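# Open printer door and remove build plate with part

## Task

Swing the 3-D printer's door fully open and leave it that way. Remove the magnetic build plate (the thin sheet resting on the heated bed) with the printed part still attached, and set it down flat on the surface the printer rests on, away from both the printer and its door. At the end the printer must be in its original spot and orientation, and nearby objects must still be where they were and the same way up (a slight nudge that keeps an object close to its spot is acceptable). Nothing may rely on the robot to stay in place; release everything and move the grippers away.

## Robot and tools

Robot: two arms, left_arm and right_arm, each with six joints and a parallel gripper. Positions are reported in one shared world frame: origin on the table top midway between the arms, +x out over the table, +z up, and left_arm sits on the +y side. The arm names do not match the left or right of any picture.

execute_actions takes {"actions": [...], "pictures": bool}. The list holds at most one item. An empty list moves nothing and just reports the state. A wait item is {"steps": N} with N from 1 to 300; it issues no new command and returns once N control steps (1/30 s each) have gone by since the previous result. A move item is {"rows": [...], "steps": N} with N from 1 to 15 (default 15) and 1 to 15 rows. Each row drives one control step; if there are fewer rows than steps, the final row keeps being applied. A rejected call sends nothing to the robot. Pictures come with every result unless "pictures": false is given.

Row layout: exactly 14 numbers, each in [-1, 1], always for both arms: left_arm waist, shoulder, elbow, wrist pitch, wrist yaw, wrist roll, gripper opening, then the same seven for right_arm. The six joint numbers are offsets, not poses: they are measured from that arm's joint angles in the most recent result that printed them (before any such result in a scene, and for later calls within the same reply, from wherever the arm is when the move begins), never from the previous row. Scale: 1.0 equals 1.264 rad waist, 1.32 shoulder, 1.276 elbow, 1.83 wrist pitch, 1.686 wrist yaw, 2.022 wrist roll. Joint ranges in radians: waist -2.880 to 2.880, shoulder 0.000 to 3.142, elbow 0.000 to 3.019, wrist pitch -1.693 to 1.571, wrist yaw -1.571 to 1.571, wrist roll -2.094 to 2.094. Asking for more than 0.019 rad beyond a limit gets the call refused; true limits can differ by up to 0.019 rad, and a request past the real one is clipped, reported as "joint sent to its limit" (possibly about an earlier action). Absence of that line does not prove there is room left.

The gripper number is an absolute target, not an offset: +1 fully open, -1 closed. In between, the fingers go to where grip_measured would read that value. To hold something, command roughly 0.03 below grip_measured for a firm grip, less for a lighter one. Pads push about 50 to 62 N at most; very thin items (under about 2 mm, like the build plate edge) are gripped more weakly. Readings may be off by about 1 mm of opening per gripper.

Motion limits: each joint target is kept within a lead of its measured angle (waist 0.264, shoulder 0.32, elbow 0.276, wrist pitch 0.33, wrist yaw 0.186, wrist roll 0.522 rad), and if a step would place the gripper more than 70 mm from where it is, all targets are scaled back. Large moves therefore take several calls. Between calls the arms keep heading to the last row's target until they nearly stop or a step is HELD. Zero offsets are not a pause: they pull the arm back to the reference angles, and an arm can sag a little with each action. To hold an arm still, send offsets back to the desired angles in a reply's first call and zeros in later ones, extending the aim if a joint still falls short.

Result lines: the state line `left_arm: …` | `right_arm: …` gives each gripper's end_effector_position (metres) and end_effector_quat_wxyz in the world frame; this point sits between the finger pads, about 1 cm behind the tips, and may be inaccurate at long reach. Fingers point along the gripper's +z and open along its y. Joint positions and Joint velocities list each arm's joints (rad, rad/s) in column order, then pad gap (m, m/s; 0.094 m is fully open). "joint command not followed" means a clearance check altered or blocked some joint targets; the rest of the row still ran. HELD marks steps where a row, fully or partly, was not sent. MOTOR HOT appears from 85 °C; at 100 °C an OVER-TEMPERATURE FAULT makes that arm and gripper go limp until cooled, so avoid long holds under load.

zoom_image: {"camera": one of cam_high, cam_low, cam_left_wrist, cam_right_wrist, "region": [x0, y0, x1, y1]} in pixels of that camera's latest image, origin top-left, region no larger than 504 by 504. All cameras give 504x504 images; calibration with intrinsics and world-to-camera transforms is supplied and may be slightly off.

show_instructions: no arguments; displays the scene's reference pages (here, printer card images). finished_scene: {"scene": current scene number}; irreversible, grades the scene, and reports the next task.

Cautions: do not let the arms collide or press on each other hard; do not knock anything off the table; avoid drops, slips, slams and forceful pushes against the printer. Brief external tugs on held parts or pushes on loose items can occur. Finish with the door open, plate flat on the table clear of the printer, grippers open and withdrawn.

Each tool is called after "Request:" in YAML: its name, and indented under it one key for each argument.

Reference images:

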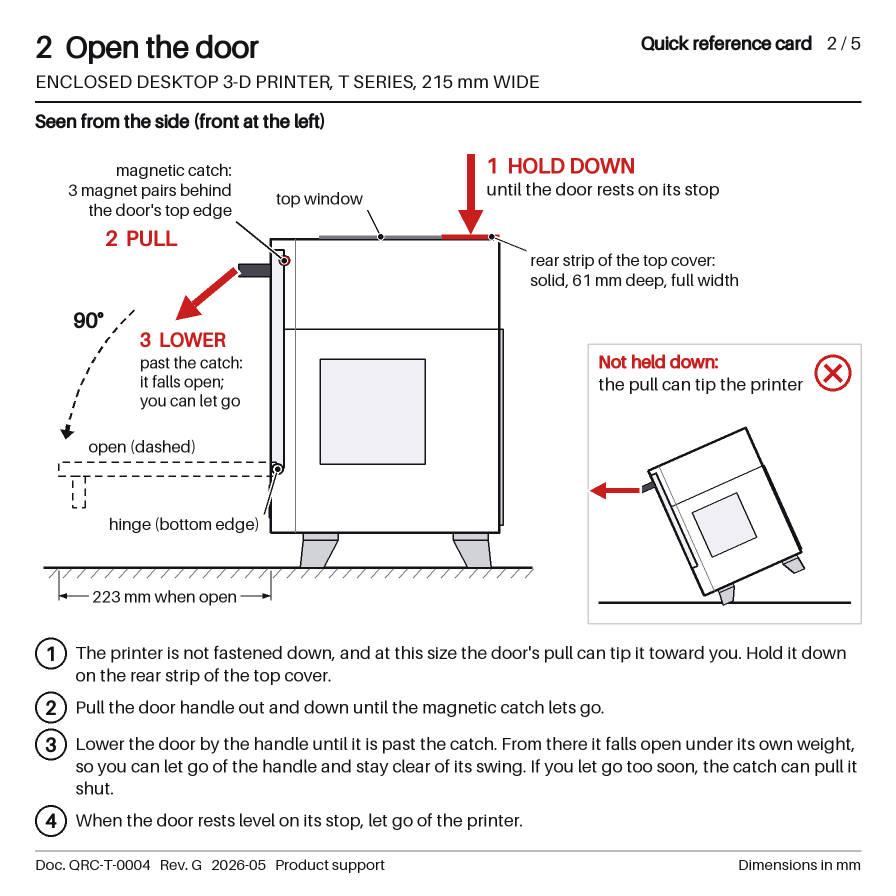

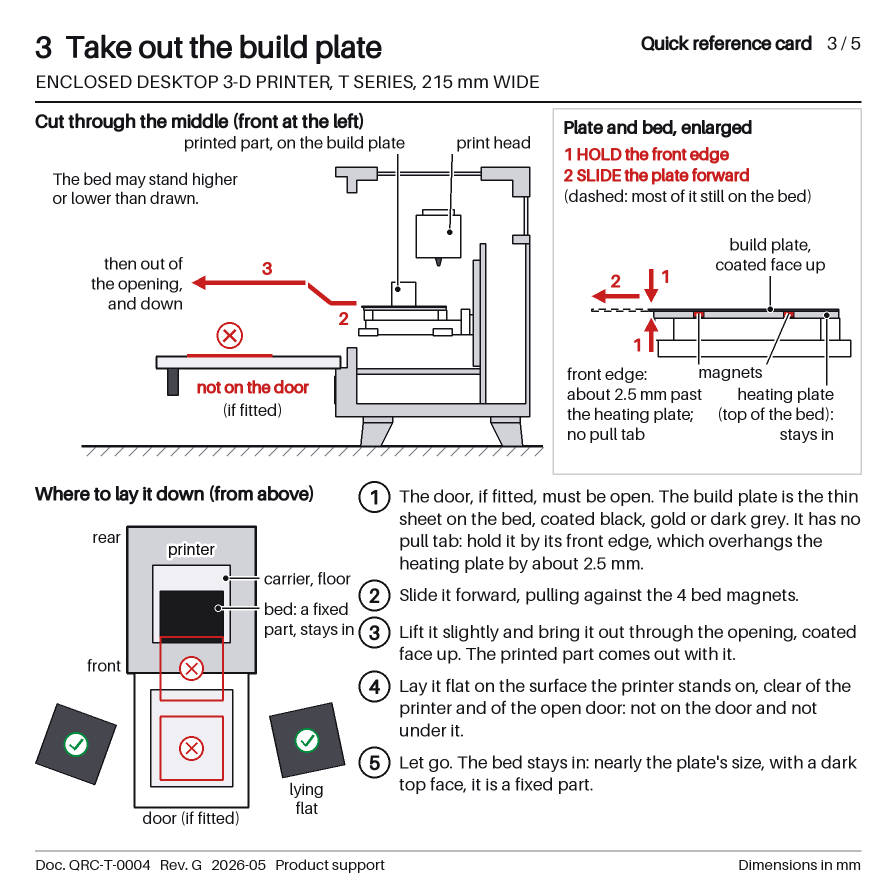

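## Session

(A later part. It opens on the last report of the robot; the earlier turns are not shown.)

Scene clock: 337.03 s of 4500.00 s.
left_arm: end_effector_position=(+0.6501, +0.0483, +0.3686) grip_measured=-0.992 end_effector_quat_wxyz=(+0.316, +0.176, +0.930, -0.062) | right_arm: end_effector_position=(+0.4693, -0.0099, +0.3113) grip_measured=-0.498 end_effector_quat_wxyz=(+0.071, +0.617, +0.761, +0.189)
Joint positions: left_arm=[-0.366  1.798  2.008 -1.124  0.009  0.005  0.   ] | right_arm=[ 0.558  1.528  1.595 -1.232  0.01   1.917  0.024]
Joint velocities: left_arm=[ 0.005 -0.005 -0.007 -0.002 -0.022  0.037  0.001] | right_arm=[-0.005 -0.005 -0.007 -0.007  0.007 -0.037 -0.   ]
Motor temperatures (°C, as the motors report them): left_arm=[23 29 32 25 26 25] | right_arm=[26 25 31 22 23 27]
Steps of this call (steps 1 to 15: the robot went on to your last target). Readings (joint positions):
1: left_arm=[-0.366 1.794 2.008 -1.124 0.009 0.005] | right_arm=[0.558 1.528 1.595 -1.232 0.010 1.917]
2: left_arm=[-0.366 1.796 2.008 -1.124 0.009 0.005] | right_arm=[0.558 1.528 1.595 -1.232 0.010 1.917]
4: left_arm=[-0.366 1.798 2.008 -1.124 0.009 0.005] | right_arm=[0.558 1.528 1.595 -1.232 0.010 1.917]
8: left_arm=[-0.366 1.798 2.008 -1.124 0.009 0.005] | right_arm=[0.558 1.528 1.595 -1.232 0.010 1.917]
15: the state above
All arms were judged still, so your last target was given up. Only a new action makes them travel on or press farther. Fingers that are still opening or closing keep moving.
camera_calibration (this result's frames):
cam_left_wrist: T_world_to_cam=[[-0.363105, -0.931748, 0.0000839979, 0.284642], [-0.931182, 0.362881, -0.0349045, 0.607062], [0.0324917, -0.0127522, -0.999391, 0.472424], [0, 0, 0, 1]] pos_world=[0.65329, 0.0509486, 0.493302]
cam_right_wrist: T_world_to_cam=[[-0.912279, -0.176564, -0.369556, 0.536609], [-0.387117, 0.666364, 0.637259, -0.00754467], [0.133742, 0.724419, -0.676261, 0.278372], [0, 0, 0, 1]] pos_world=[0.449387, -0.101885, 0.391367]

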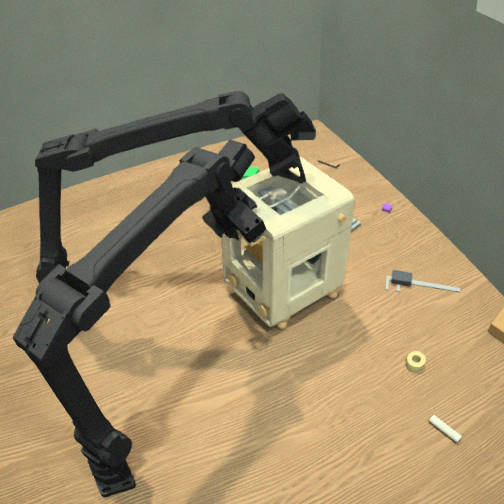

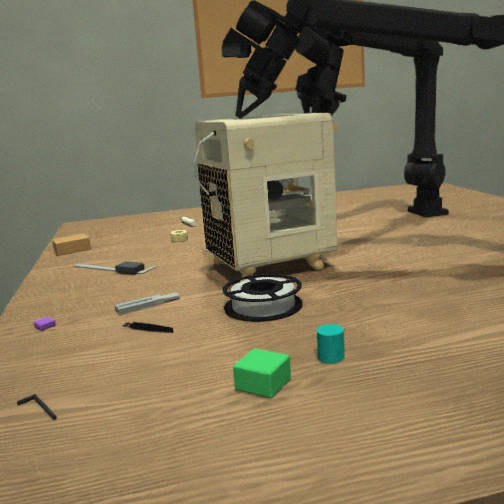

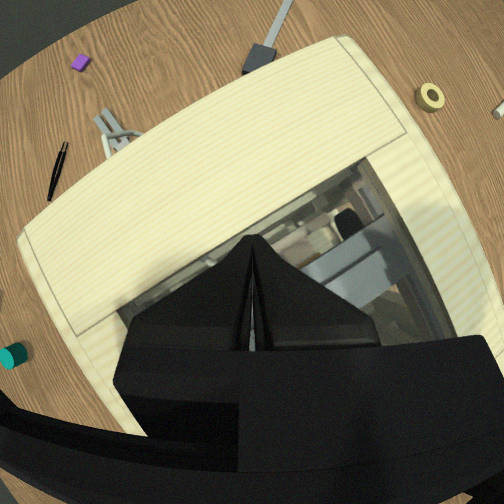

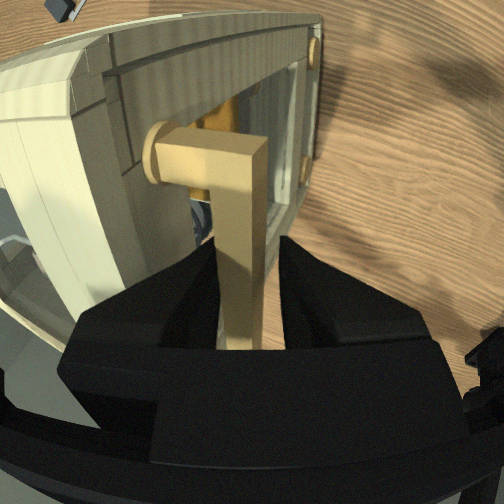

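Request:
execute_actions:
  actions:
    - {"rows":[[0,0.008,-0.008,0,0,0,-1,0,0,0.01,0,0,0,-0.5],[0,0.008,-0.012,0,0,0,-1,0,0,0.01,0,0,0,-0.5],[0,0.008,-0.016,0,0,0,-1,0,0,0.01,0,0,0,-0.5],[0,0.008,-0.02,0,0,0,-1,0,0,0.01,0,0,0,-0.5],[0,0.008,-0.024,0,0,0,-1,0,0,0.01,0,0,0,-0.5],[0,0.008,-0.028,0,0,0,-1,0,0,0.01,0,0,0,-0.5]],"steps":15}

Scene clock: 344.13 s of 4500.00 s.
left_arm: end_effector_position=(+0.6477, +0.0492, +0.3609) grip_measured=-0.992 end_effector_quat_wxyz=(+0.309, +0.177, +0.932, -0.061) | right_arm: end_effector_position=(+0.4694, -0.0100, +0.3113) grip_measured=-0.498 end_effector_quat_wxyz=(+0.071, +0.617, +0.761, +0.189)
Joint positions: left_arm=[-0.366  1.796  1.989 -1.123  0.009  0.005  0.   ] | right_arm=[ 0.558  1.528  1.595 -1.231  0.011  1.917  0.024]
Joint velocities: left_arm=[-0.005 -0.005 -0.007 -0.017  0.022  0.007  0.   ] | right_arm=[-0.005 -0.015 -0.007  0.002  0.022 -0.022 -0.   ]
Motor temperatures (°C, as the motors report them): left_arm=[23 29 32 25 26 25] | right_arm=[26 25 31 22 23 27]
Steps of this call (steps 1 to 90: nothing new was sent; then 3.60 s passed at rest; steps 91 to 105: all 15 steps of this action). Readings (joint positions):
91: left_arm=[-0.366 1.798 2.007 -1.124 0.009 0.005] | right_arm=[0.558 1.528 1.595 -1.232 0.010 1.917]
92: left_arm=[-0.366 1.798 2.005 -1.124 0.009 0.005] | right_arm=[0.558 1.528 1.595 -1.232 0.010 1.917]
94: left_arm=[-0.366 1.798 1.998 -1.124 0.009 0.005] | right_arm=[0.558 1.528 1.595 -1.232 0.010 1.917]
98: left_arm=[-0.366 1.796 1.989 -1.123 0.009 0.005] | right_arm=[0.558 1.528 1.595 -1.231 0.011 1.917]
105: the state above
camera_calibration (this result's frames):
cam_left_wrist: T_world_to_cam=[[-0.363103, -0.931749, 0.00015834, 0.284602], [-0.931556, 0.363024, -0.0204143, 0.599238], [0.0189635, -0.00755999, -0.999792, 0.473426], [0, 0, 0, 1]] pos_world=[0.652586, 0.0512189, 0.485515]
cam_right_wrist: T_world_to_cam=[[-0.912118, -0.176462, -0.370003, 0.536784], [-0.387341, 0.666484, 0.636998, -0.00733267], [0.134195, 0.724335, -0.676262, 0.278177], [0, 0, 0, 1]] pos_world=[0.44944, -0.101884, 0.391403]

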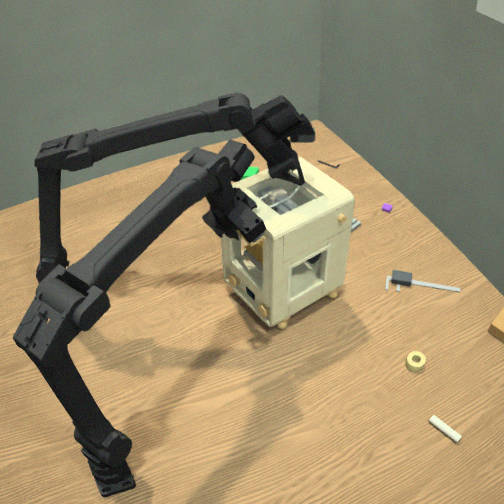

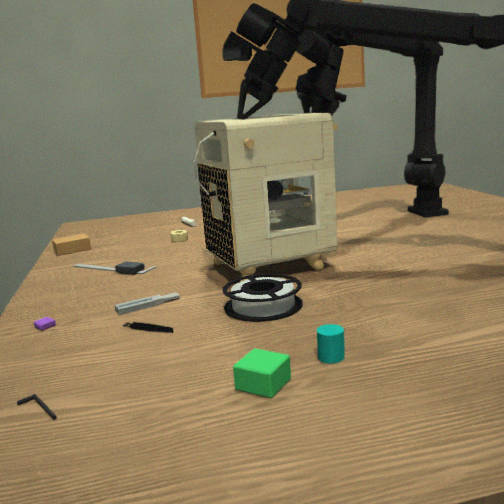

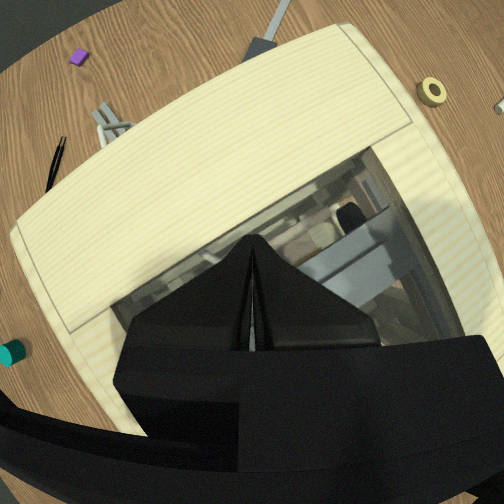

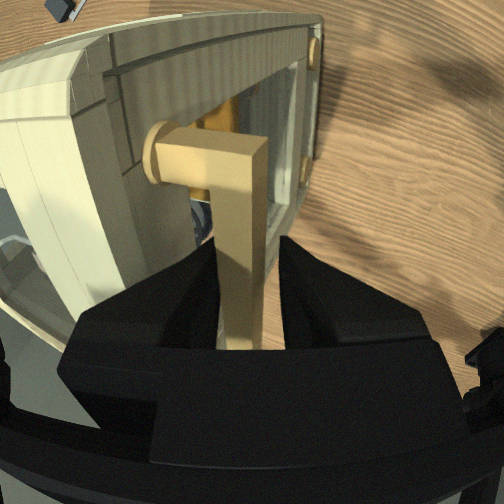

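Request:
execute_actions:
  actions:
    - {"rows":[[0,0,0.03,0,0,0,-1,0,0,0.01,0,0,0,-0.5],[0,0,0.035,0,0,0,-1,0,0,0.01,0,0,0,-0.5],[0,0,0.04,0,0,0,-1,0,0,0.01,0,0,0,-0.5],[0,0,0.04,0,0,0,-1,0,0,0.01,0,0,0,-0.5],[0,0,0.04,0,0,-0.2,-1,0,0,0.01,0,0,0,-0.5],[0,0,0.04,0,0,-1,-0.6,0,0,0.01,0,0,0,-0.5]],"steps":15}
  pictures: false

Request:
execute_actions:
  actions:
    - {"steps":30}

Scene clock: 400.50 s of 4500.00 s.
left_arm: end_effector_position=(+0.6484, +0.0490, +0.3658) grip_measured=-0.602 end_effector_quat_wxyz=(+0.243, -0.301, +0.898, -0.207) | right_arm: end_effector_position=(+0.4694, -0.0100, +0.3113) grip_measured=-0.498 end_effector_quat_wxyz=(+0.071, +0.617, +0.761, +0.189)
Joint positions: left_arm=[-0.366  1.795  1.997 -1.123  0.009 -1.017  0.019] | right_arm=[ 0.558  1.528  1.595 -1.231  0.011  1.917  0.024]
Joint velocities: left_arm=[-0.015 -0.015 -0.007 -0.012  0.022 -2.747  0.001] | right_arm=[-0.024 -0.005  0.002  0.007 -0.022 -0.007  0.001]
Motor temperatures (°C, as the motors report them): left_arm=[23 29 31 25 26 25] | right_arm=[26 25 32 22 23 27]
Steps of this call (steps 1 to 15: the robot went on to your last target; steps 16 to 90: nothing new was sent; then 52.87 s passed at rest; steps 91 to 105: all 15 steps of this action). Readings (joint positions):
91: left_arm=[-0.366 1.795 1.990 -1.123 0.009 0.005] | right_arm=[0.558 1.528 1.595 -1.231 0.011 1.917]
92: left_arm=[-0.366 1.795 1.990 -1.123 0.009 0.005] | right_arm=[0.558 1.528 1.595 -1.231 0.011 1.917]
94: left_arm=[-0.366 1.795 1.990 -1.123 0.009 0.005] | right_arm=[0.558 1.528 1.595 -1.231 0.011 1.917]
98: left_arm=[-0.366 1.795 1.994 -1.123 0.009 -0.339] | right_arm=[0.558 1.528 1.595 -1.231 0.011 1.917]
105: the state above

Scene clock: 401.50 s of 4500.00 s.
left_arm: end_effector_position=(+0.6484, +0.0490, +0.3658) grip_measured=-0.602 end_effector_quat_wxyz=(-0.117, +0.689, -0.650, +0.298) | right_arm: end_effector_position=(+0.4694, -0.0100, +0.3113) grip_measured=-0.498 end_effector_quat_wxyz=(+0.071, +0.617, +0.761, +0.189)
Joint positions: left_arm=[-0.366  1.795  1.997 -1.123  0.009 -1.999  0.019] | right_arm=[ 0.558  1.528  1.595 -1.231  0.011  1.917  0.024]
Joint velocities: left_arm=[-0.005  0.015 -0.012  0.007 -0.007 -0.007 -0.001] | right_arm=[-0.024 -0.005 -0.012  0.007 -0.066  0.022 -0.001]
Motor temperatures (°C, as the motors report them): left_arm=[23 29 31 25 26 25] | right_arm=[26 25 32 22 23 27]
Steps of this call (steps 1 to 30: the robot went on to your last target). Readings (joint positions):
1: left_arm=[-0.366 1.795 1.997 -1.123 0.009 -1.113] | right_arm=[0.558 1.528 1.595 -1.231 0.011 1.917]
2: left_arm=[-0.366 1.795 1.997 -1.123 0.009 -1.210] | right_arm=[0.558 1.528 1.595 -1.231 0.011 1.917]
4: left_arm=[-0.366 1.795 1.997 -1.123 0.009 -1.404] | right_arm=[0.558 1.528 1.595 -1.231 0.011 1.917]
8: left_arm=[-0.366 1.795 1.997 -1.123 0.009 -1.743] | right_arm=[0.558 1.528 1.595 -1.231 0.011 1.917]
30: the state above
camera_calibration (this result's frames):
cam_left_wrist: T_world_to_cam=[[0.830115, 0.126563, 0.543038, -0.73943], [-0.342094, -0.653467, 0.675242, 0.0131434], [0.440319, -0.746299, -0.499157, 0.0582025], [0, 0, 0, 1]] pos_world=[0.59268, 0.14561, 0.421716]
cam_right_wrist: T_world_to_cam=[[-0.912118, -0.176462, -0.370003, 0.536784], [-0.387341, 0.666484, 0.636998, -0.00733267], [0.134195, 0.724335, -0.676262, 0.278177], [0, 0, 0, 1]] pos_world=[0.44944, -0.101884, 0.391403]

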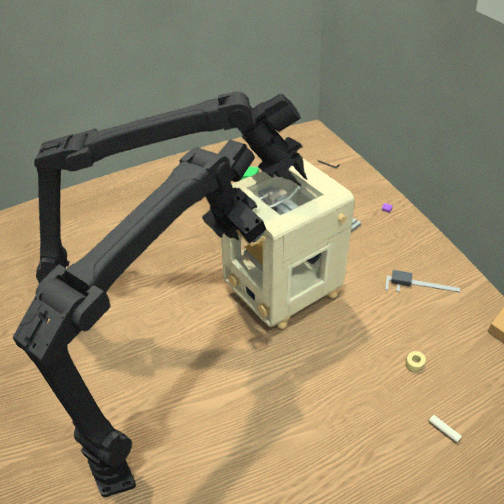

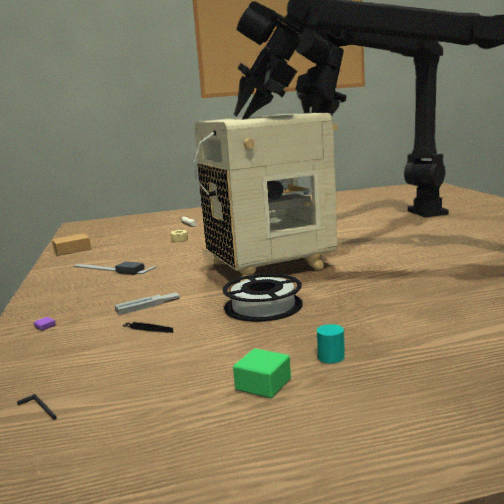

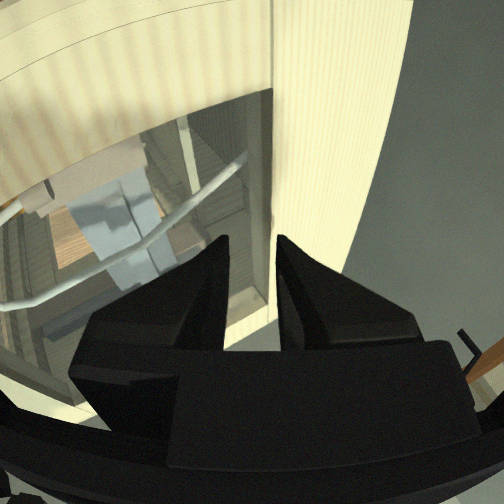

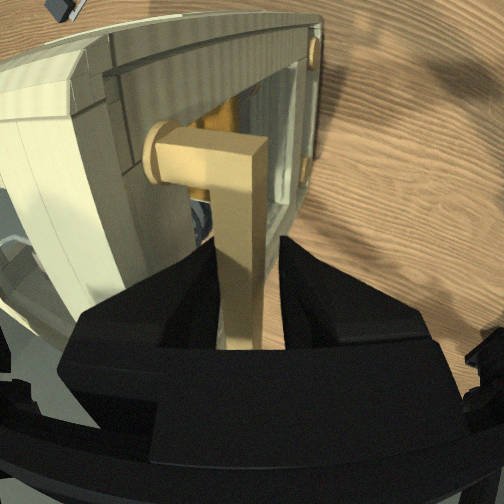

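Request:
execute_actions:
  actions:
    - {"rows":[[0,0.008,0.038,0,0,0,-0.6,0,0,0.01,0,0,0,-0.5],[0,0.012,0.042,0,0,0,-0.6,0,0,0.01,0,0,0,-0.5],[0,0.015,0.046,0,0,0,-0.6,0,0,0.01,0,0,0,-0.5],[0,0.018,0.05,0,0,0,-0.6,0,0,0.01,0,0,0,-0.5],[0,0.021,0.054,0,0,0,-0.6,0,0,0.01,0,0,0,-0.5],[0,0.024,0.058,0,0,0,-0.6,0,0,0.01,0,0,0,-0.5],[0,0.027,0.062,0,0,0,-0.6,0,0,0.01,0,0,0,-0.5],[0,0.03,0.066,0,0,0,-0.6,0,0,0.01,0,0,0,-0.5],[0,0.033,0.07,0,0,0,-0.6,0,0,0.01,0,0,0,-0.5],[0,0.036,0.074,0,0,0,-0.6,0,0,0.01,0,0,0,-0.5],[0,0.039,0.077,0,0,0,-0.6,0,0,0.01,0,0,0,-0.5],[0,0.042,0.08,0,0,0,-0.6,0,0,0.01,0,0,0,-0.5]],"steps":15}
  pictures: false

Request:
execute_actions:
  actions:
    - {"steps":10}

Scene clock: 414.97 s of 4500.00 s.
left_arm: end_effector_position=(+0.6609, +0.0441, +0.3723) grip_measured=-0.602 end_effector_quat_wxyz=(-0.121, +0.687, -0.647, +0.307) | right_arm: end_effector_position=(+0.4694, -0.0100, +0.3113) grip_measured=-0.498 end_effector_quat_wxyz=(+0.071, +0.617, +0.761, +0.189)
Joint positions: left_arm=[-0.366  1.826  2.05  -1.123  0.009 -2.001  0.019] | right_arm=[ 0.558  1.528  1.595 -1.231  0.011  1.917  0.024]
Joint velocities: left_arm=[-0.005  0.034 -0.002  0.017  0.007  0.007  0.002] | right_arm=[ 0.005  0.015 -0.012  0.017 -0.037  0.066 -0.001]
Motor temperatures (°C, as the motors report them): left_arm=[23 29 33 25 26 25] | right_arm=[26 25 32 22 23 27]
Steps of this call (steps 1 to 15: the robot went on to your last target; steps 16 to 90: nothing new was sent; then 9.97 s passed at rest; steps 91 to 105: all 15 steps of this action). Readings (joint positions):
91: left_arm=[-0.366 1.795 1.998 -1.123 0.009 -2.001] | right_arm=[0.558 1.528 1.595 -1.231 0.011 1.917]
92: left_arm=[-0.366 1.795 1.998 -1.123 0.009 -2.001] | right_arm=[0.558 1.528 1.595 -1.231 0.011 1.917]
94: left_arm=[-0.366 1.795 2.001 -1.123 0.009 -2.001] | right_arm=[0.558 1.528 1.595 -1.231 0.011 1.917]
98: left_arm=[-0.366 1.805 2.022 -1.123 0.009 -2.001] | right_arm=[0.558 1.528 1.595 -1.231 0.011 1.917]
105: the state above

Scene clock: 415.30 s of 4500.00 s.
left_arm: end_effector_position=(+0.6625, +0.0435, +0.3674) grip_measured=-0.602 end_effector_quat_wxyz=(-0.119, +0.688, -0.648, +0.304) | right_arm: end_effector_position=(+0.4694, -0.0100, +0.3113) grip_measured=-0.498 end_effector_quat_wxyz=(+0.071, +0.617, +0.761, +0.189)
Joint positions: left_arm=[-0.366  1.833  2.05  -1.123  0.009 -2.001  0.019] | right_arm=[ 0.558  1.528  1.595 -1.231  0.011  1.917  0.024]
Joint velocities: left_arm=[-0.024 -0.005  0.002 -0.007 -0.051  0.007 -0.   ] | right_arm=[-0.015  0.005 -0.002  0.002 -0.007  0.037 -0.001]
Motor temperatures (°C, as the motors report them): left_arm=[23 29 33 25 26 25] | right_arm=[26 25 32 22 23 27]
Steps of this call (steps 1 to 10: the robot went on to your last target). Readings (joint positions):
1: left_arm=[-0.366 1.828 2.050 -1.123 0.009 -2.001] | right_arm=[0.558 1.528 1.595 -1.231 0.011 1.917]
2: left_arm=[-0.366 1.829 2.050 -1.123 0.009 -2.001] | right_arm=[0.558 1.528 1.595 -1.231 0.011 1.917]
4: left_arm=[-0.366 1.832 2.050 -1.123 0.009 -2.001] | right_arm=[0.558 1.528 1.595 -1.231 0.011 1.917]
8: left_arm=[-0.366 1.833 2.050 -1.123 0.009 -2.001] | right_arm=[0.558 1.528 1.595 -1.231 0.011 1.917]
10: the state above
camera_calibration (this result's frames):
cam_left_wrist: T_world_to_cam=[[0.822742, 0.13125, 0.553055, -0.750352], [-0.349953, -0.649752, 0.6748, 0.0186081], [0.447916, -0.748729, -0.488647, 0.0398692], [0, 0, 0, 1]] pos_world=[0.606, 0.140426, 0.421911]
cam_right_wrist: T_world_to_cam=[[-0.912118, -0.176462, -0.370003, 0.536784], [-0.387341, 0.666484, 0.636998, -0.00733267], [0.134195, 0.724335, -0.676262, 0.278177], [0, 0, 0, 1]] pos_world=[0.44944, -0.101884, 0.391403]

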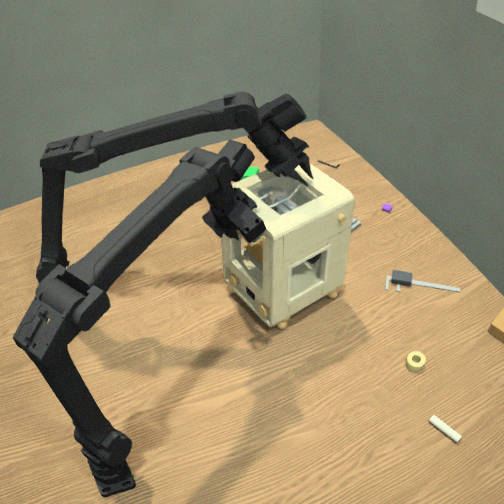

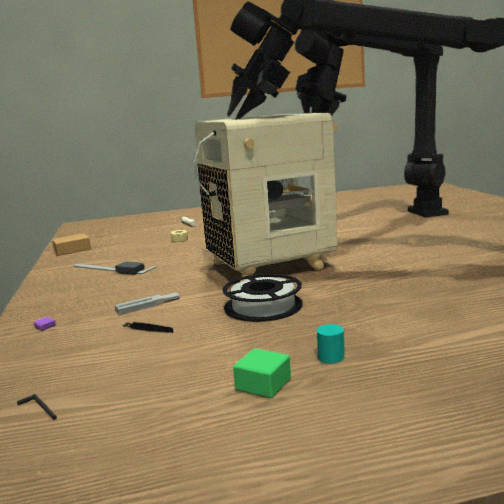

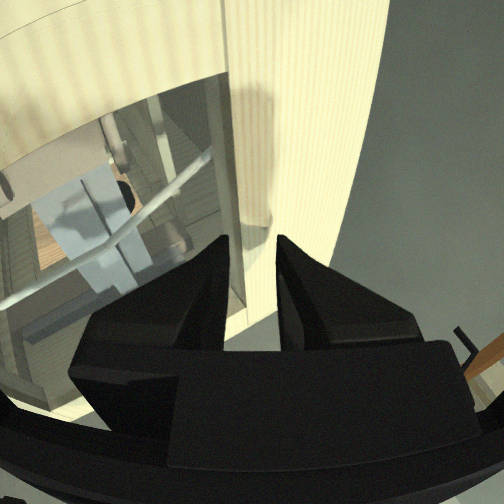

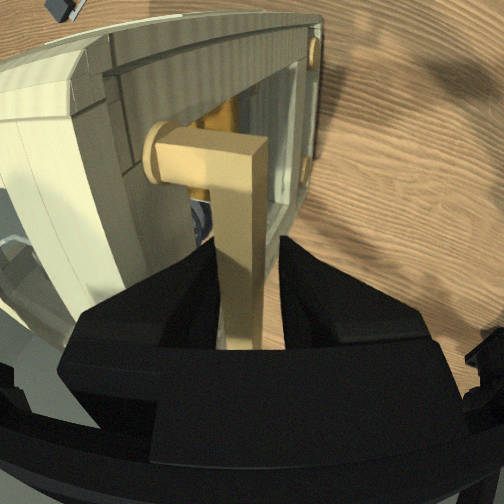

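Request:
execute_actions:
  actions:
    - {"rows":[[0.005,0.02,0.033,0,0,0,-0.6,0,0,0.01,0,0,0,-0.5],[0.01,0.03,0.033,0.004,0,0,-0.6,0,0,0.01,0,0,0,-0.5],[0.015,0.04,0.033,0.008,0,0,-0.6,0,0,0.01,0,0,0,-0.5],[0.02,0.05,0.033,0.012,0,0,-0.6,0,0,0.01,0,0,0,-0.5],[0.024,0.06,0.033,0.016,0,0,-0.6,0,0,0.01,0,0,0,-0.5],[0.024,0.07,0.033,0.02,0,0,-0.6,0,0,0.01,0,0,0,-0.5],[0.024,0.076,0.033,0.022,0,0,-0.6,0,0,0.01,0,0,0,-0.5]],"steps":15}

Scene clock: 425.27 s of 4500.00 s.
left_arm: end_effector_position=(+0.6688, +0.0440, +0.3643) grip_measured=-0.601 end_effector_quat_wxyz=(-0.118, +0.689, -0.647, +0.306) | right_arm: end_effector_position=(+0.4697, -0.0099, +0.3114) grip_measured=-0.498 end_effector_quat_wxyz=(+0.071, +0.617, +0.761, +0.189)
Joint positions: left_arm=[-0.361  1.847  2.061 -1.117  0.016 -2.001  0.019] | right_arm=[ 0.558  1.528  1.595 -1.23   0.011  1.917  0.024]
Joint velocities: left_arm=[-0.015 -0.015 -0.002 -0.002  0.007 -0.007 -0.001] | right_arm=[-0.015 -0.005  0.017 -0.022 -0.037  0.007 -0.001]
Motor temperatures (°C, as the motors report them): left_arm=[23 29 34 25 26 25] | right_arm=[26 25 32 22 23 27]
Steps of this call (steps 1 to 15: the robot went on to your last target; steps 16 to 90: nothing new was sent; then 6.47 s passed at rest; steps 91 to 105: all 15 steps of this action). Readings (joint positions):
91: left_arm=[-0.366 1.833 2.050 -1.123 0.009 -2.001] | right_arm=[0.558 1.528 1.595 -1.231 0.011 1.917]
92: left_arm=[-0.366 1.835 2.050 -1.123 0.009 -2.001] | right_arm=[0.558 1.528 1.595 -1.231 0.011 1.917]
94: left_arm=[-0.365 1.840 2.055 -1.121 0.009 -2.001] | right_arm=[0.558 1.528 1.595 -1.231 0.011 1.917]
98: left_arm=[-0.361 1.847 2.061 -1.117 0.016 -2.001] | right_arm=[0.558 1.528 1.595 -1.230 0.011 1.917]
105: the state above
camera_calibration (this result's frames):
cam_left_wrist: T_world_to_cam=[[0.822278, 0.135465, 0.552729, -0.753596], [-0.349633, -0.64608, 0.678482, 0.0214296], [0.449017, -0.751153, -0.483894, 0.0335466], [0, 0, 0, 1]] pos_world=[0.612095, 0.14113, 0.418228]
cam_right_wrist: T_world_to_cam=[[-0.911674, -0.176183, -0.371229, 0.537269], [-0.387994, 0.666594, 0.636485, -0.00684181], [0.135321, 0.724302, -0.676074, 0.277608], [0, 0, 0, 1]] pos_world=[0.449593, -0.101854, 0.391488]

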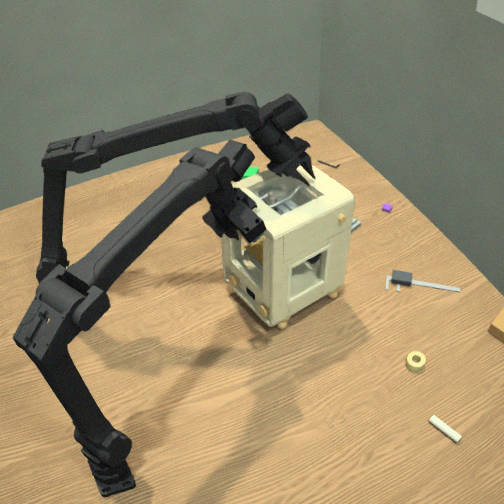

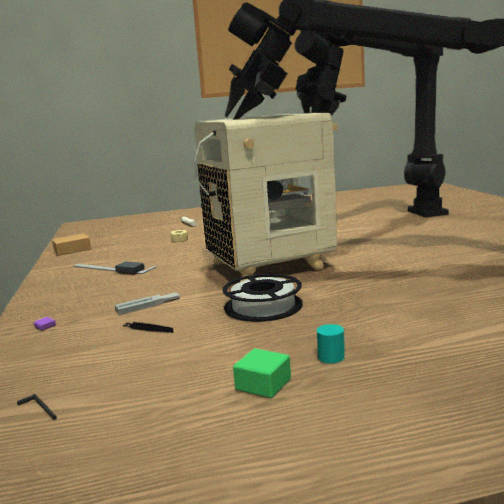

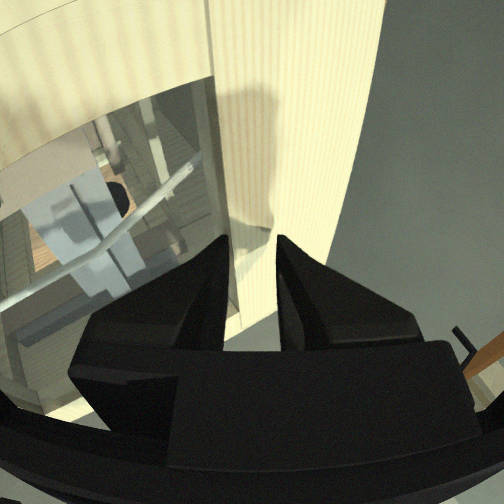

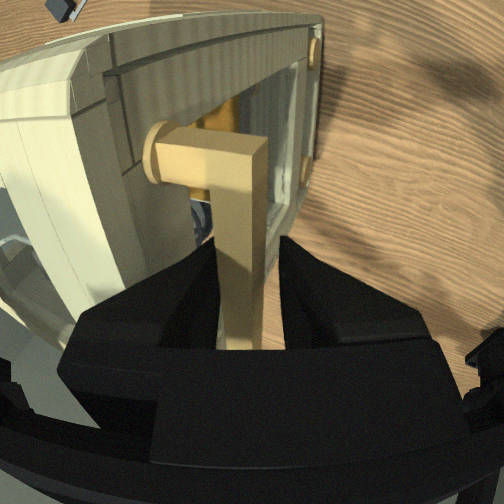

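Request:
execute_actions:
  actions:
    - {"rows":[[0.024,0.076,0.033,0.022,0,0,-0.6,0.002,-0.006,-0.004,-0.005,0,0,-0.5],[0.024,0.076,0.033,0.022,0,0,-0.6,0.004,-0.012,-0.008,-0.01,0,0,-0.5],[0.024,0.076,0.033,0.022,0,0,-0.6,0.006,-0.018,-0.013,-0.015,0,0,-0.5],[0.024,0.076,0.033,0.022,0,0,-0.6,0.008,-0.024,-0.018,-0.02,0,0,-0.5],[0.024,0.076,0.033,0.022,0,0,-0.6,0.01,-0.03,-0.023,-0.025,0,0,-0.5],[0.024,0.076,0.033,0.022,0,0,-0.6,0.012,-0.036,-0.028,-0.03,0,0,-0.5],[0.024,0.076,0.033,0.022,0,0,-0.6,0.014,-0.042,-0.034,-0.035,0,0,-0.5],[0.024,0.076,0.033,0.022,0,0,-0.6,0.016,-0.047,-0.04,-0.04,0,0,-0.5],[0.024,0.076,0.033,0.022,0,0,-0.6,0.018,-0.052,-0.046,-0.045,0,0,-0.5],[0.024,0.076,0.033,0.022,0,0,-0.6,0.02,-0.057,-0.052,-0.05,0,0,-0.5],[0.024,0.076,0.033,0.022,0,0,-0.6,0.022,-0.062,-0.058,-0.055,0,0,-0.5],[0.024,0.076,0.033,0.022,0,0,-0.6,0.024,-0.067,-0.064,-0.06,0,0,-0.5],[0.024,0.076,0.033,0.022,0,0,-0.6,0.026,-0.072,-0.07,-0.065,0,0,-0.5]],"steps":15}

Scene clock: 437.90 s of 4500.00 s.
left_arm: end_effector_position=(+0.6696, +0.0427, +0.3643) grip_measured=-0.600 end_effector_quat_wxyz=(-0.113, +0.688, -0.647, +0.308) | right_arm: end_effector_position=(+0.4435, -0.0202, +0.3064) grip_measured=-0.498 end_effector_quat_wxyz=(+0.064, +0.615, +0.768, +0.166)
Joint positions: left_arm=[-0.36   1.851  2.067 -1.118  0.028 -2.001  0.019] | right_arm=[ 0.568  1.485  1.546 -1.274  0.014  1.917  0.024]
Joint velocities: left_arm=[ 0.015  0.044  0.042 -0.012  0.007 -0.022 -0.001] | right_arm=[ 0.161 -0.503 -0.525 -0.867 -0.051  0.022 -0.   ]
Motor temperatures (°C, as the motors report them): left_arm=[23 29 34 25 26 25] | right_arm=[26 25 32 22 23 27]
Steps of this call (steps 1 to 15: the robot went on to your last target; steps 16 to 90: nothing new was sent; then 9.13 s passed at rest; steps 91 to 105: all 15 steps of this action). Readings (joint positions):
91: left_arm=[-0.361 1.848 2.062 -1.117 0.017 -2.001] | right_arm=[0.558 1.528 1.595 -1.230 0.011 1.917]
92: left_arm=[-0.360 1.849 2.063 -1.117 0.020 -2.001] | right_arm=[0.558 1.528 1.595 -1.230 0.011 1.917]
94: left_arm=[-0.360 1.849 2.064 -1.117 0.022 -2.001] | right_arm=[0.558 1.527 1.595 -1.230 0.012 1.917]
98: left_arm=[-0.360 1.849 2.064 -1.117 0.023 -2.001] | right_arm=[0.558 1.523 1.589 -1.230 0.013 1.917]
105: the state above
camera_calibration (this result's frames):
cam_left_wrist: T_world_to_cam=[[0.82458, 0.135589, 0.549257, -0.754423], [-0.35129, -0.638307, 0.684952, 0.0193286], [0.443467, -0.757746, -0.478704, 0.034332], [0, 0, 0, 1]] pos_world=[0.613647, 0.140644, 0.417567]
cam_right_wrist: T_world_to_cam=[[-0.92434, -0.195228, -0.327843, 0.501607], [-0.368304, 0.681077, 0.63284, -0.0143054], [0.0997385, 0.705705, -0.70145, 0.308321], [0, 0, 0, 1]] pos_world=[0.427635, -0.109913, 0.389773]

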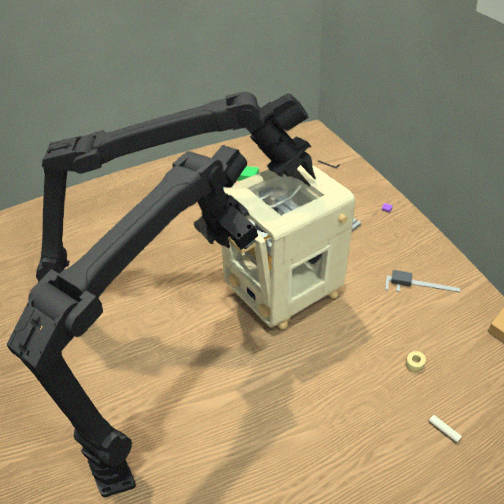

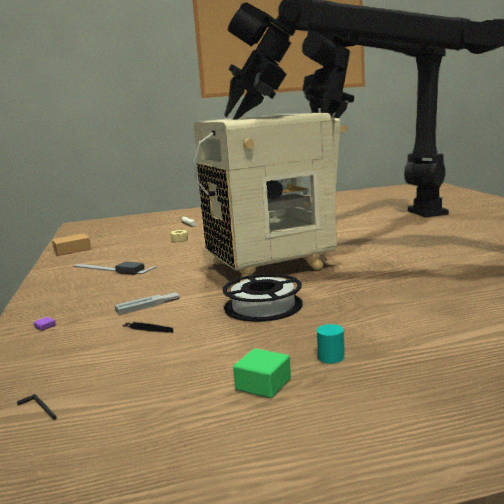

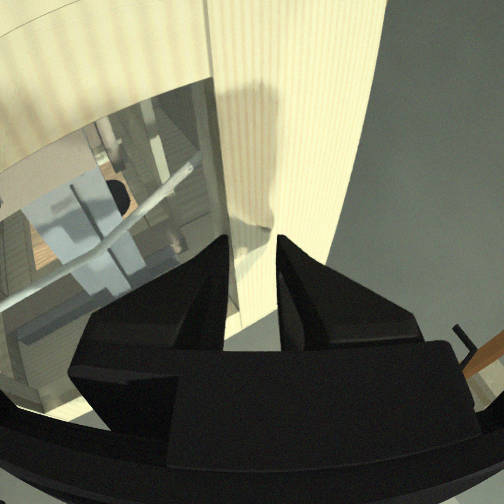

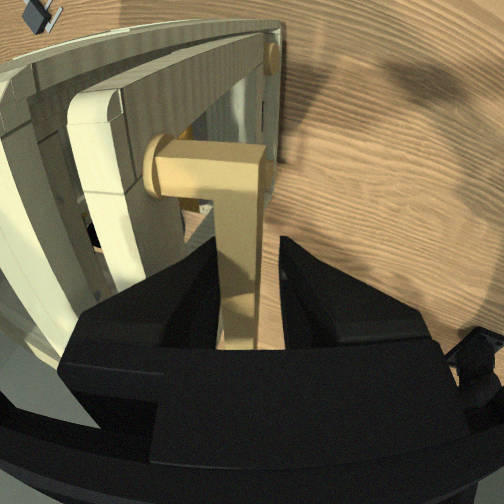

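The door has released from its catch.

Request:
execute_actions:
  actions: []

Scene clock: 439.47 s of 4500.00 s.
left_arm: end_effector_position=(+0.6717, +0.0422, +0.3641) grip_measured=-0.600 end_effector_quat_wxyz=(-0.113, +0.688, -0.647, +0.309) | right_arm: end_effector_position=(+0.4107, -0.0279, +0.3071) grip_measured=-0.498 end_effector_quat_wxyz=(+0.052, +0.610, +0.778, +0.142)
Joint positions: left_arm=[-0.359  1.857  2.074 -1.118  0.028 -2.001  0.019] | right_arm=[ 0.59   1.436  1.507 -1.339  0.011  1.917  0.024]
Joint velocities: left_arm=[-0.005 -0.005 -0.002 -0.022 -0.095  0.022  0.001] | right_arm=[-0.005 -0.005  0.007  0.002 -0.007  0.066  0.001]
Motor temperatures (°C, as the motors report them): left_arm=[23 29 34 25 26 25] | right_arm=[26 25 32 22 23 27]
Steps of this call (steps 1 to 30: the robot went on to your last target; steps 31 to 47: nothing new was sent). Readings (joint positions):
1: left_arm=[-0.360 1.853 2.068 -1.118 0.028 -2.001] | right_arm=[0.574 1.469 1.529 -1.300 0.014 1.917]
2: left_arm=[-0.360 1.854 2.070 -1.118 0.028 -2.001] | right_arm=[0.579 1.456 1.516 -1.318 0.013 1.917]
4: left_arm=[-0.359 1.856 2.073 -1.118 0.028 -2.001] | right_arm=[0.587 1.441 1.507 -1.337 0.012 1.917]
8: left_arm=[-0.359 1.857 2.074 -1.118 0.028 -2.001] | right_arm=[0.590 1.436 1.507 -1.339 0.011 1.917]
47: the state above
All arms were judged still, so your last target was given up. Only a new action makes them travel on or press farther. Fingers that are still opening or closing keep moving.
camera_calibration (this result's frames):
cam_left_wrist: T_world_to_cam=[[0.823743, 0.136199, 0.550361, -0.755857], [-0.352025, -0.638074, 0.684792, 0.0204133], [0.444439, -0.757834, -0.477664, 0.0319095], [0, 0, 0, 1]] pos_world=[0.615636, 0.140154, 0.417257]
cam_right_wrist: T_world_to_cam=[[-0.933735, -0.224565, -0.278766, 0.458006], [-0.354329, 0.690542, 0.630557, -0.0263462], [0.0508989, 0.687548, -0.724353, 0.344178], [0, 0, 0, 1]] pos_world=[0.400803, -0.115593, 0.393596]

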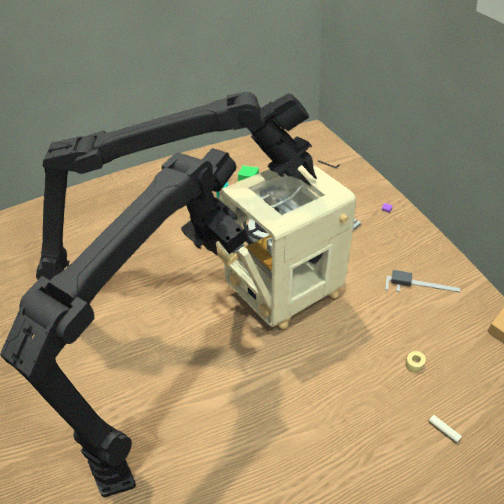

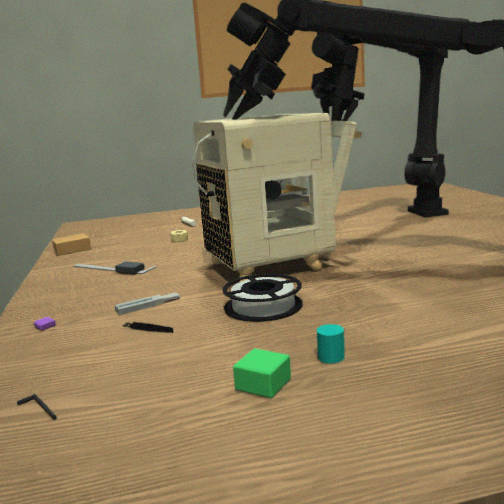

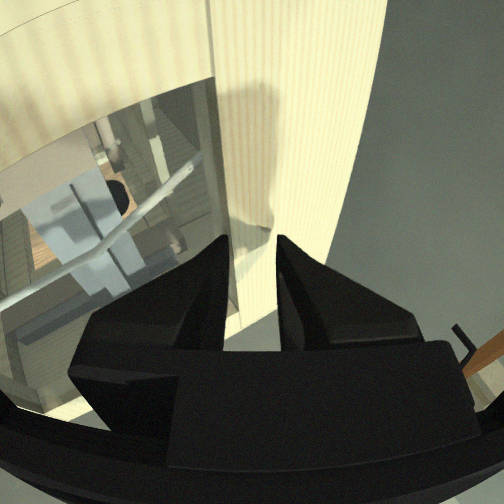

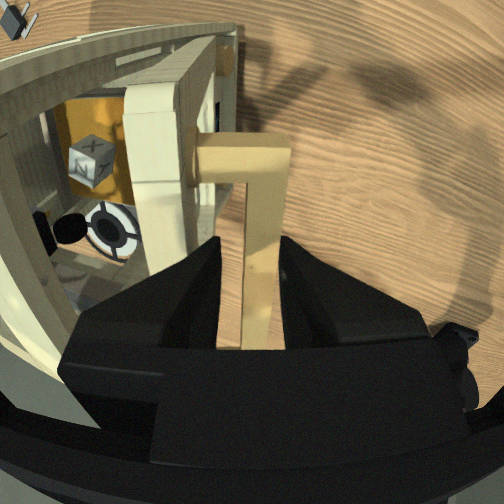

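Request:
execute_actions:
  actions:
    - {"rows":[[0,0.02,0.025,0,0,0,-0.6,0.001,-0.008,-0.016,0.011,0,0,-0.5],[0,0.02,0.025,0,0,0,-0.6,0.003,-0.016,-0.032,0.023,0,0,-0.5],[0,0.02,0.025,0,0,0,-0.6,0.004,-0.025,-0.047,0.035,0,0,-0.5],[0,0.02,0.025,0,0,0,-0.6,0.005,-0.034,-0.062,0.047,0,0,-0.5],[0,0.02,0.025,0,0,0,-0.6,0.007,-0.043,-0.077,0.059,0,0,-0.5],[0,0.02,0.025,0,0,0,-0.6,0.008,-0.052,-0.092,0.071,0,0,-0.5],[0,0.02,0.025,0,0,0,-0.6,0.01,-0.061,-0.107,0.083,0,0,-0.5],[0,0.02,0.025,0,0,0,-0.6,0.011,-0.07,-0.122,0.095,0,0,-0.5],[0,0.02,0.025,0,0,0,-0.6,0.012,-0.079,-0.137,0.107,0,0,-0.5],[0,0.02,0.025,0,0,0,-0.6,0.014,-0.088,-0.152,0.119,0,0,-0.5],[0,0.02,0.025,0,0,0,-0.6,0.015,-0.097,-0.166,0.131,0,0,-0.5],[0,0.02,0.025,0,0,0,-0.6,0.016,-0.106,-0.18,0.143,0,0,-0.5],[0,0.02,0.025,0,0,0,-0.6,0.018,-0.114,-0.193,0.155,0,0,-0.5],[0,0.02,0.025,0,0,0,-0.6,0.018,-0.12,-0.205,0.168,0,0,-0.5]],"steps":15}
  pictures: false

Request:
execute_actions:
  actions:
    - {"steps":10}

Scene clock: 470.57 s of 4500.00 s.
left_arm: end_effector_position=(+0.6705, +0.0421, +0.3660) grip_measured=-0.600 end_effector_quat_wxyz=(-0.113, +0.687, -0.647, +0.310) | right_arm: end_effector_position=(+0.3911, -0.0325, +0.2788) grip_measured=-0.499 end_effector_quat_wxyz=(+0.073, +0.596, +0.772, +0.210)
Joint positions: left_arm=[-0.36   1.854  2.074 -1.12   0.029 -2.001  0.019] | right_arm=[ 0.605  1.299  1.265 -1.088  0.011  1.917  0.024]
Joint velocities: left_arm=[-0.015 -0.005 -0.012 -0.017  0.051 -0.022  0.001] | right_arm=[ 0.034 -0.278 -0.339  0.369  0.022 -0.007  0.001]
Motor temperatures (°C, as the motors report them): left_arm=[23 28 34 26 26 25] | right_arm=[26 25 31 22 23 27]
Steps of this call (steps 1 to 90: nothing new was sent; then 27.60 s passed at rest; steps 91 to 105: all 15 steps of this action). Readings (joint positions):
91: left_arm=[-0.360 1.855 2.074 -1.120 0.029 -2.001] | right_arm=[0.590 1.436 1.506 -1.339 0.011 1.917]
92: left_arm=[-0.360 1.854 2.074 -1.120 0.029 -2.001] | right_arm=[0.590 1.434 1.500 -1.335 0.011 1.917]
94: left_arm=[-0.360 1.854 2.074 -1.120 0.029 -2.001] | right_arm=[0.590 1.423 1.472 -1.309 0.011 1.917]
98: left_arm=[-0.360 1.854 2.074 -1.120 0.029 -2.001] | right_arm=[0.593 1.383 1.390 -1.233 0.011 1.917]
105: the state above

Scene clock: 470.90 s of 4500.00 s.
left_arm: end_effector_position=(+0.6705, +0.0421, +0.3660) grip_measured=-0.600 end_effector_quat_wxyz=(-0.113, +0.687, -0.647, +0.310) | right_arm: end_effector_position=(+0.3909, -0.0313, +0.2815) grip_measured=-0.499 end_effector_quat_wxyz=(+0.077, +0.593, +0.770, +0.223)
Joint positions: left_arm=[-0.36   1.854  2.074 -1.12   0.029 -2.001  0.019] | right_arm=[ 0.607  1.284  1.251 -1.062  0.011  1.917  0.024]
Joint velocities: left_arm=[-0.015 -0.015  0.002 -0.017 -0.007  0.022 -0.001] | right_arm=[-0.005  0.005 -0.022  0.002 -0.051  0.037  0.   ]
Motor temperatures (°C, as the motors report them): left_arm=[23 28 34 26 26 25] | right_arm=[26 25 31 22 23 27]
Steps of this call (steps 1 to 10: the robot went on to your last target). Readings (joint positions):
1: left_arm=[-0.360 1.854 2.074 -1.120 0.029 -2.001] | right_arm=[0.606 1.291 1.256 -1.079 0.011 1.917]
2: left_arm=[-0.360 1.854 2.074 -1.120 0.029 -2.001] | right_arm=[0.607 1.287 1.252 -1.073 0.011 1.917]
4: left_arm=[-0.360 1.854 2.074 -1.120 0.029 -2.001] | right_arm=[0.607 1.284 1.251 -1.067 0.011 1.917]
8: left_arm=[-0.360 1.854 2.074 -1.120 0.029 -2.001] | right_arm=[0.607 1.284 1.251 -1.062 0.011 1.917]
10: the state above
camera_calibration (this result's frames):
cam_left_wrist: T_world_to_cam=[[0.823566, 0.135941, 0.55069, -0.755849], [-0.353318, -0.636562, 0.685533, 0.0191831], [0.443741, -0.75915, -0.47622, 0.0332319], [0, 0, 0, 1]] pos_world=[0.614523, 0.14019, 0.418914]
cam_right_wrist: T_world_to_cam=[[-0.879406, -0.205588, -0.429393, 0.453374], [-0.456256, 0.621473, 0.636869, 0.0210197], [0.135924, 0.75598, -0.640328, 0.274223], [0, 0, 0, 1]] pos_world=[0.371017, -0.127162, 0.356881]

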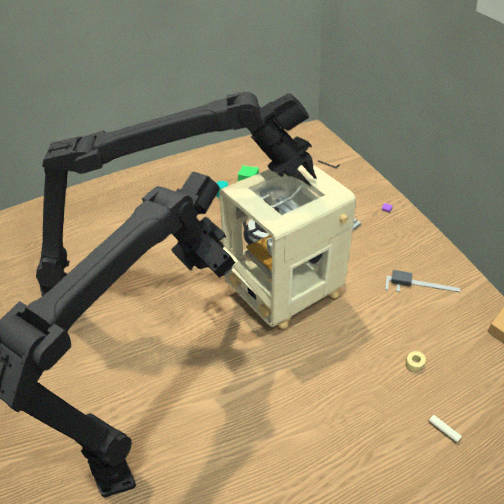

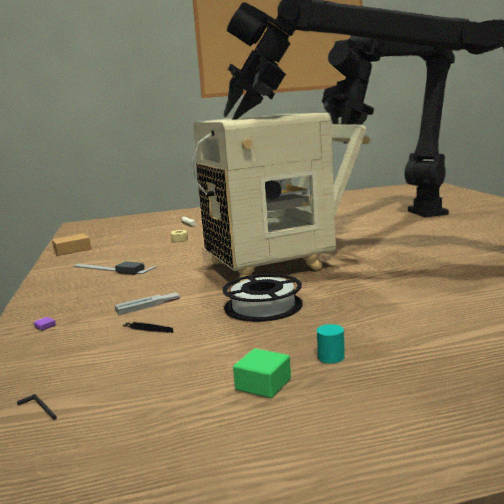

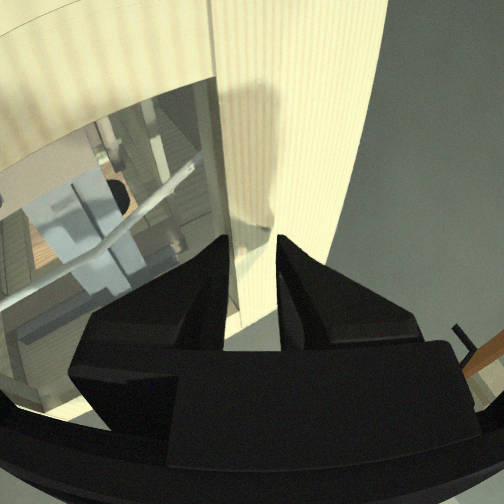

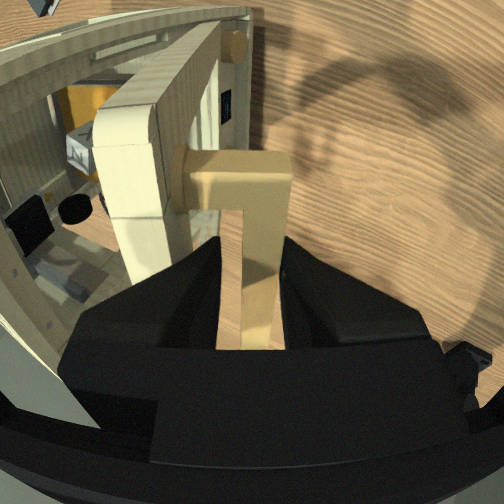

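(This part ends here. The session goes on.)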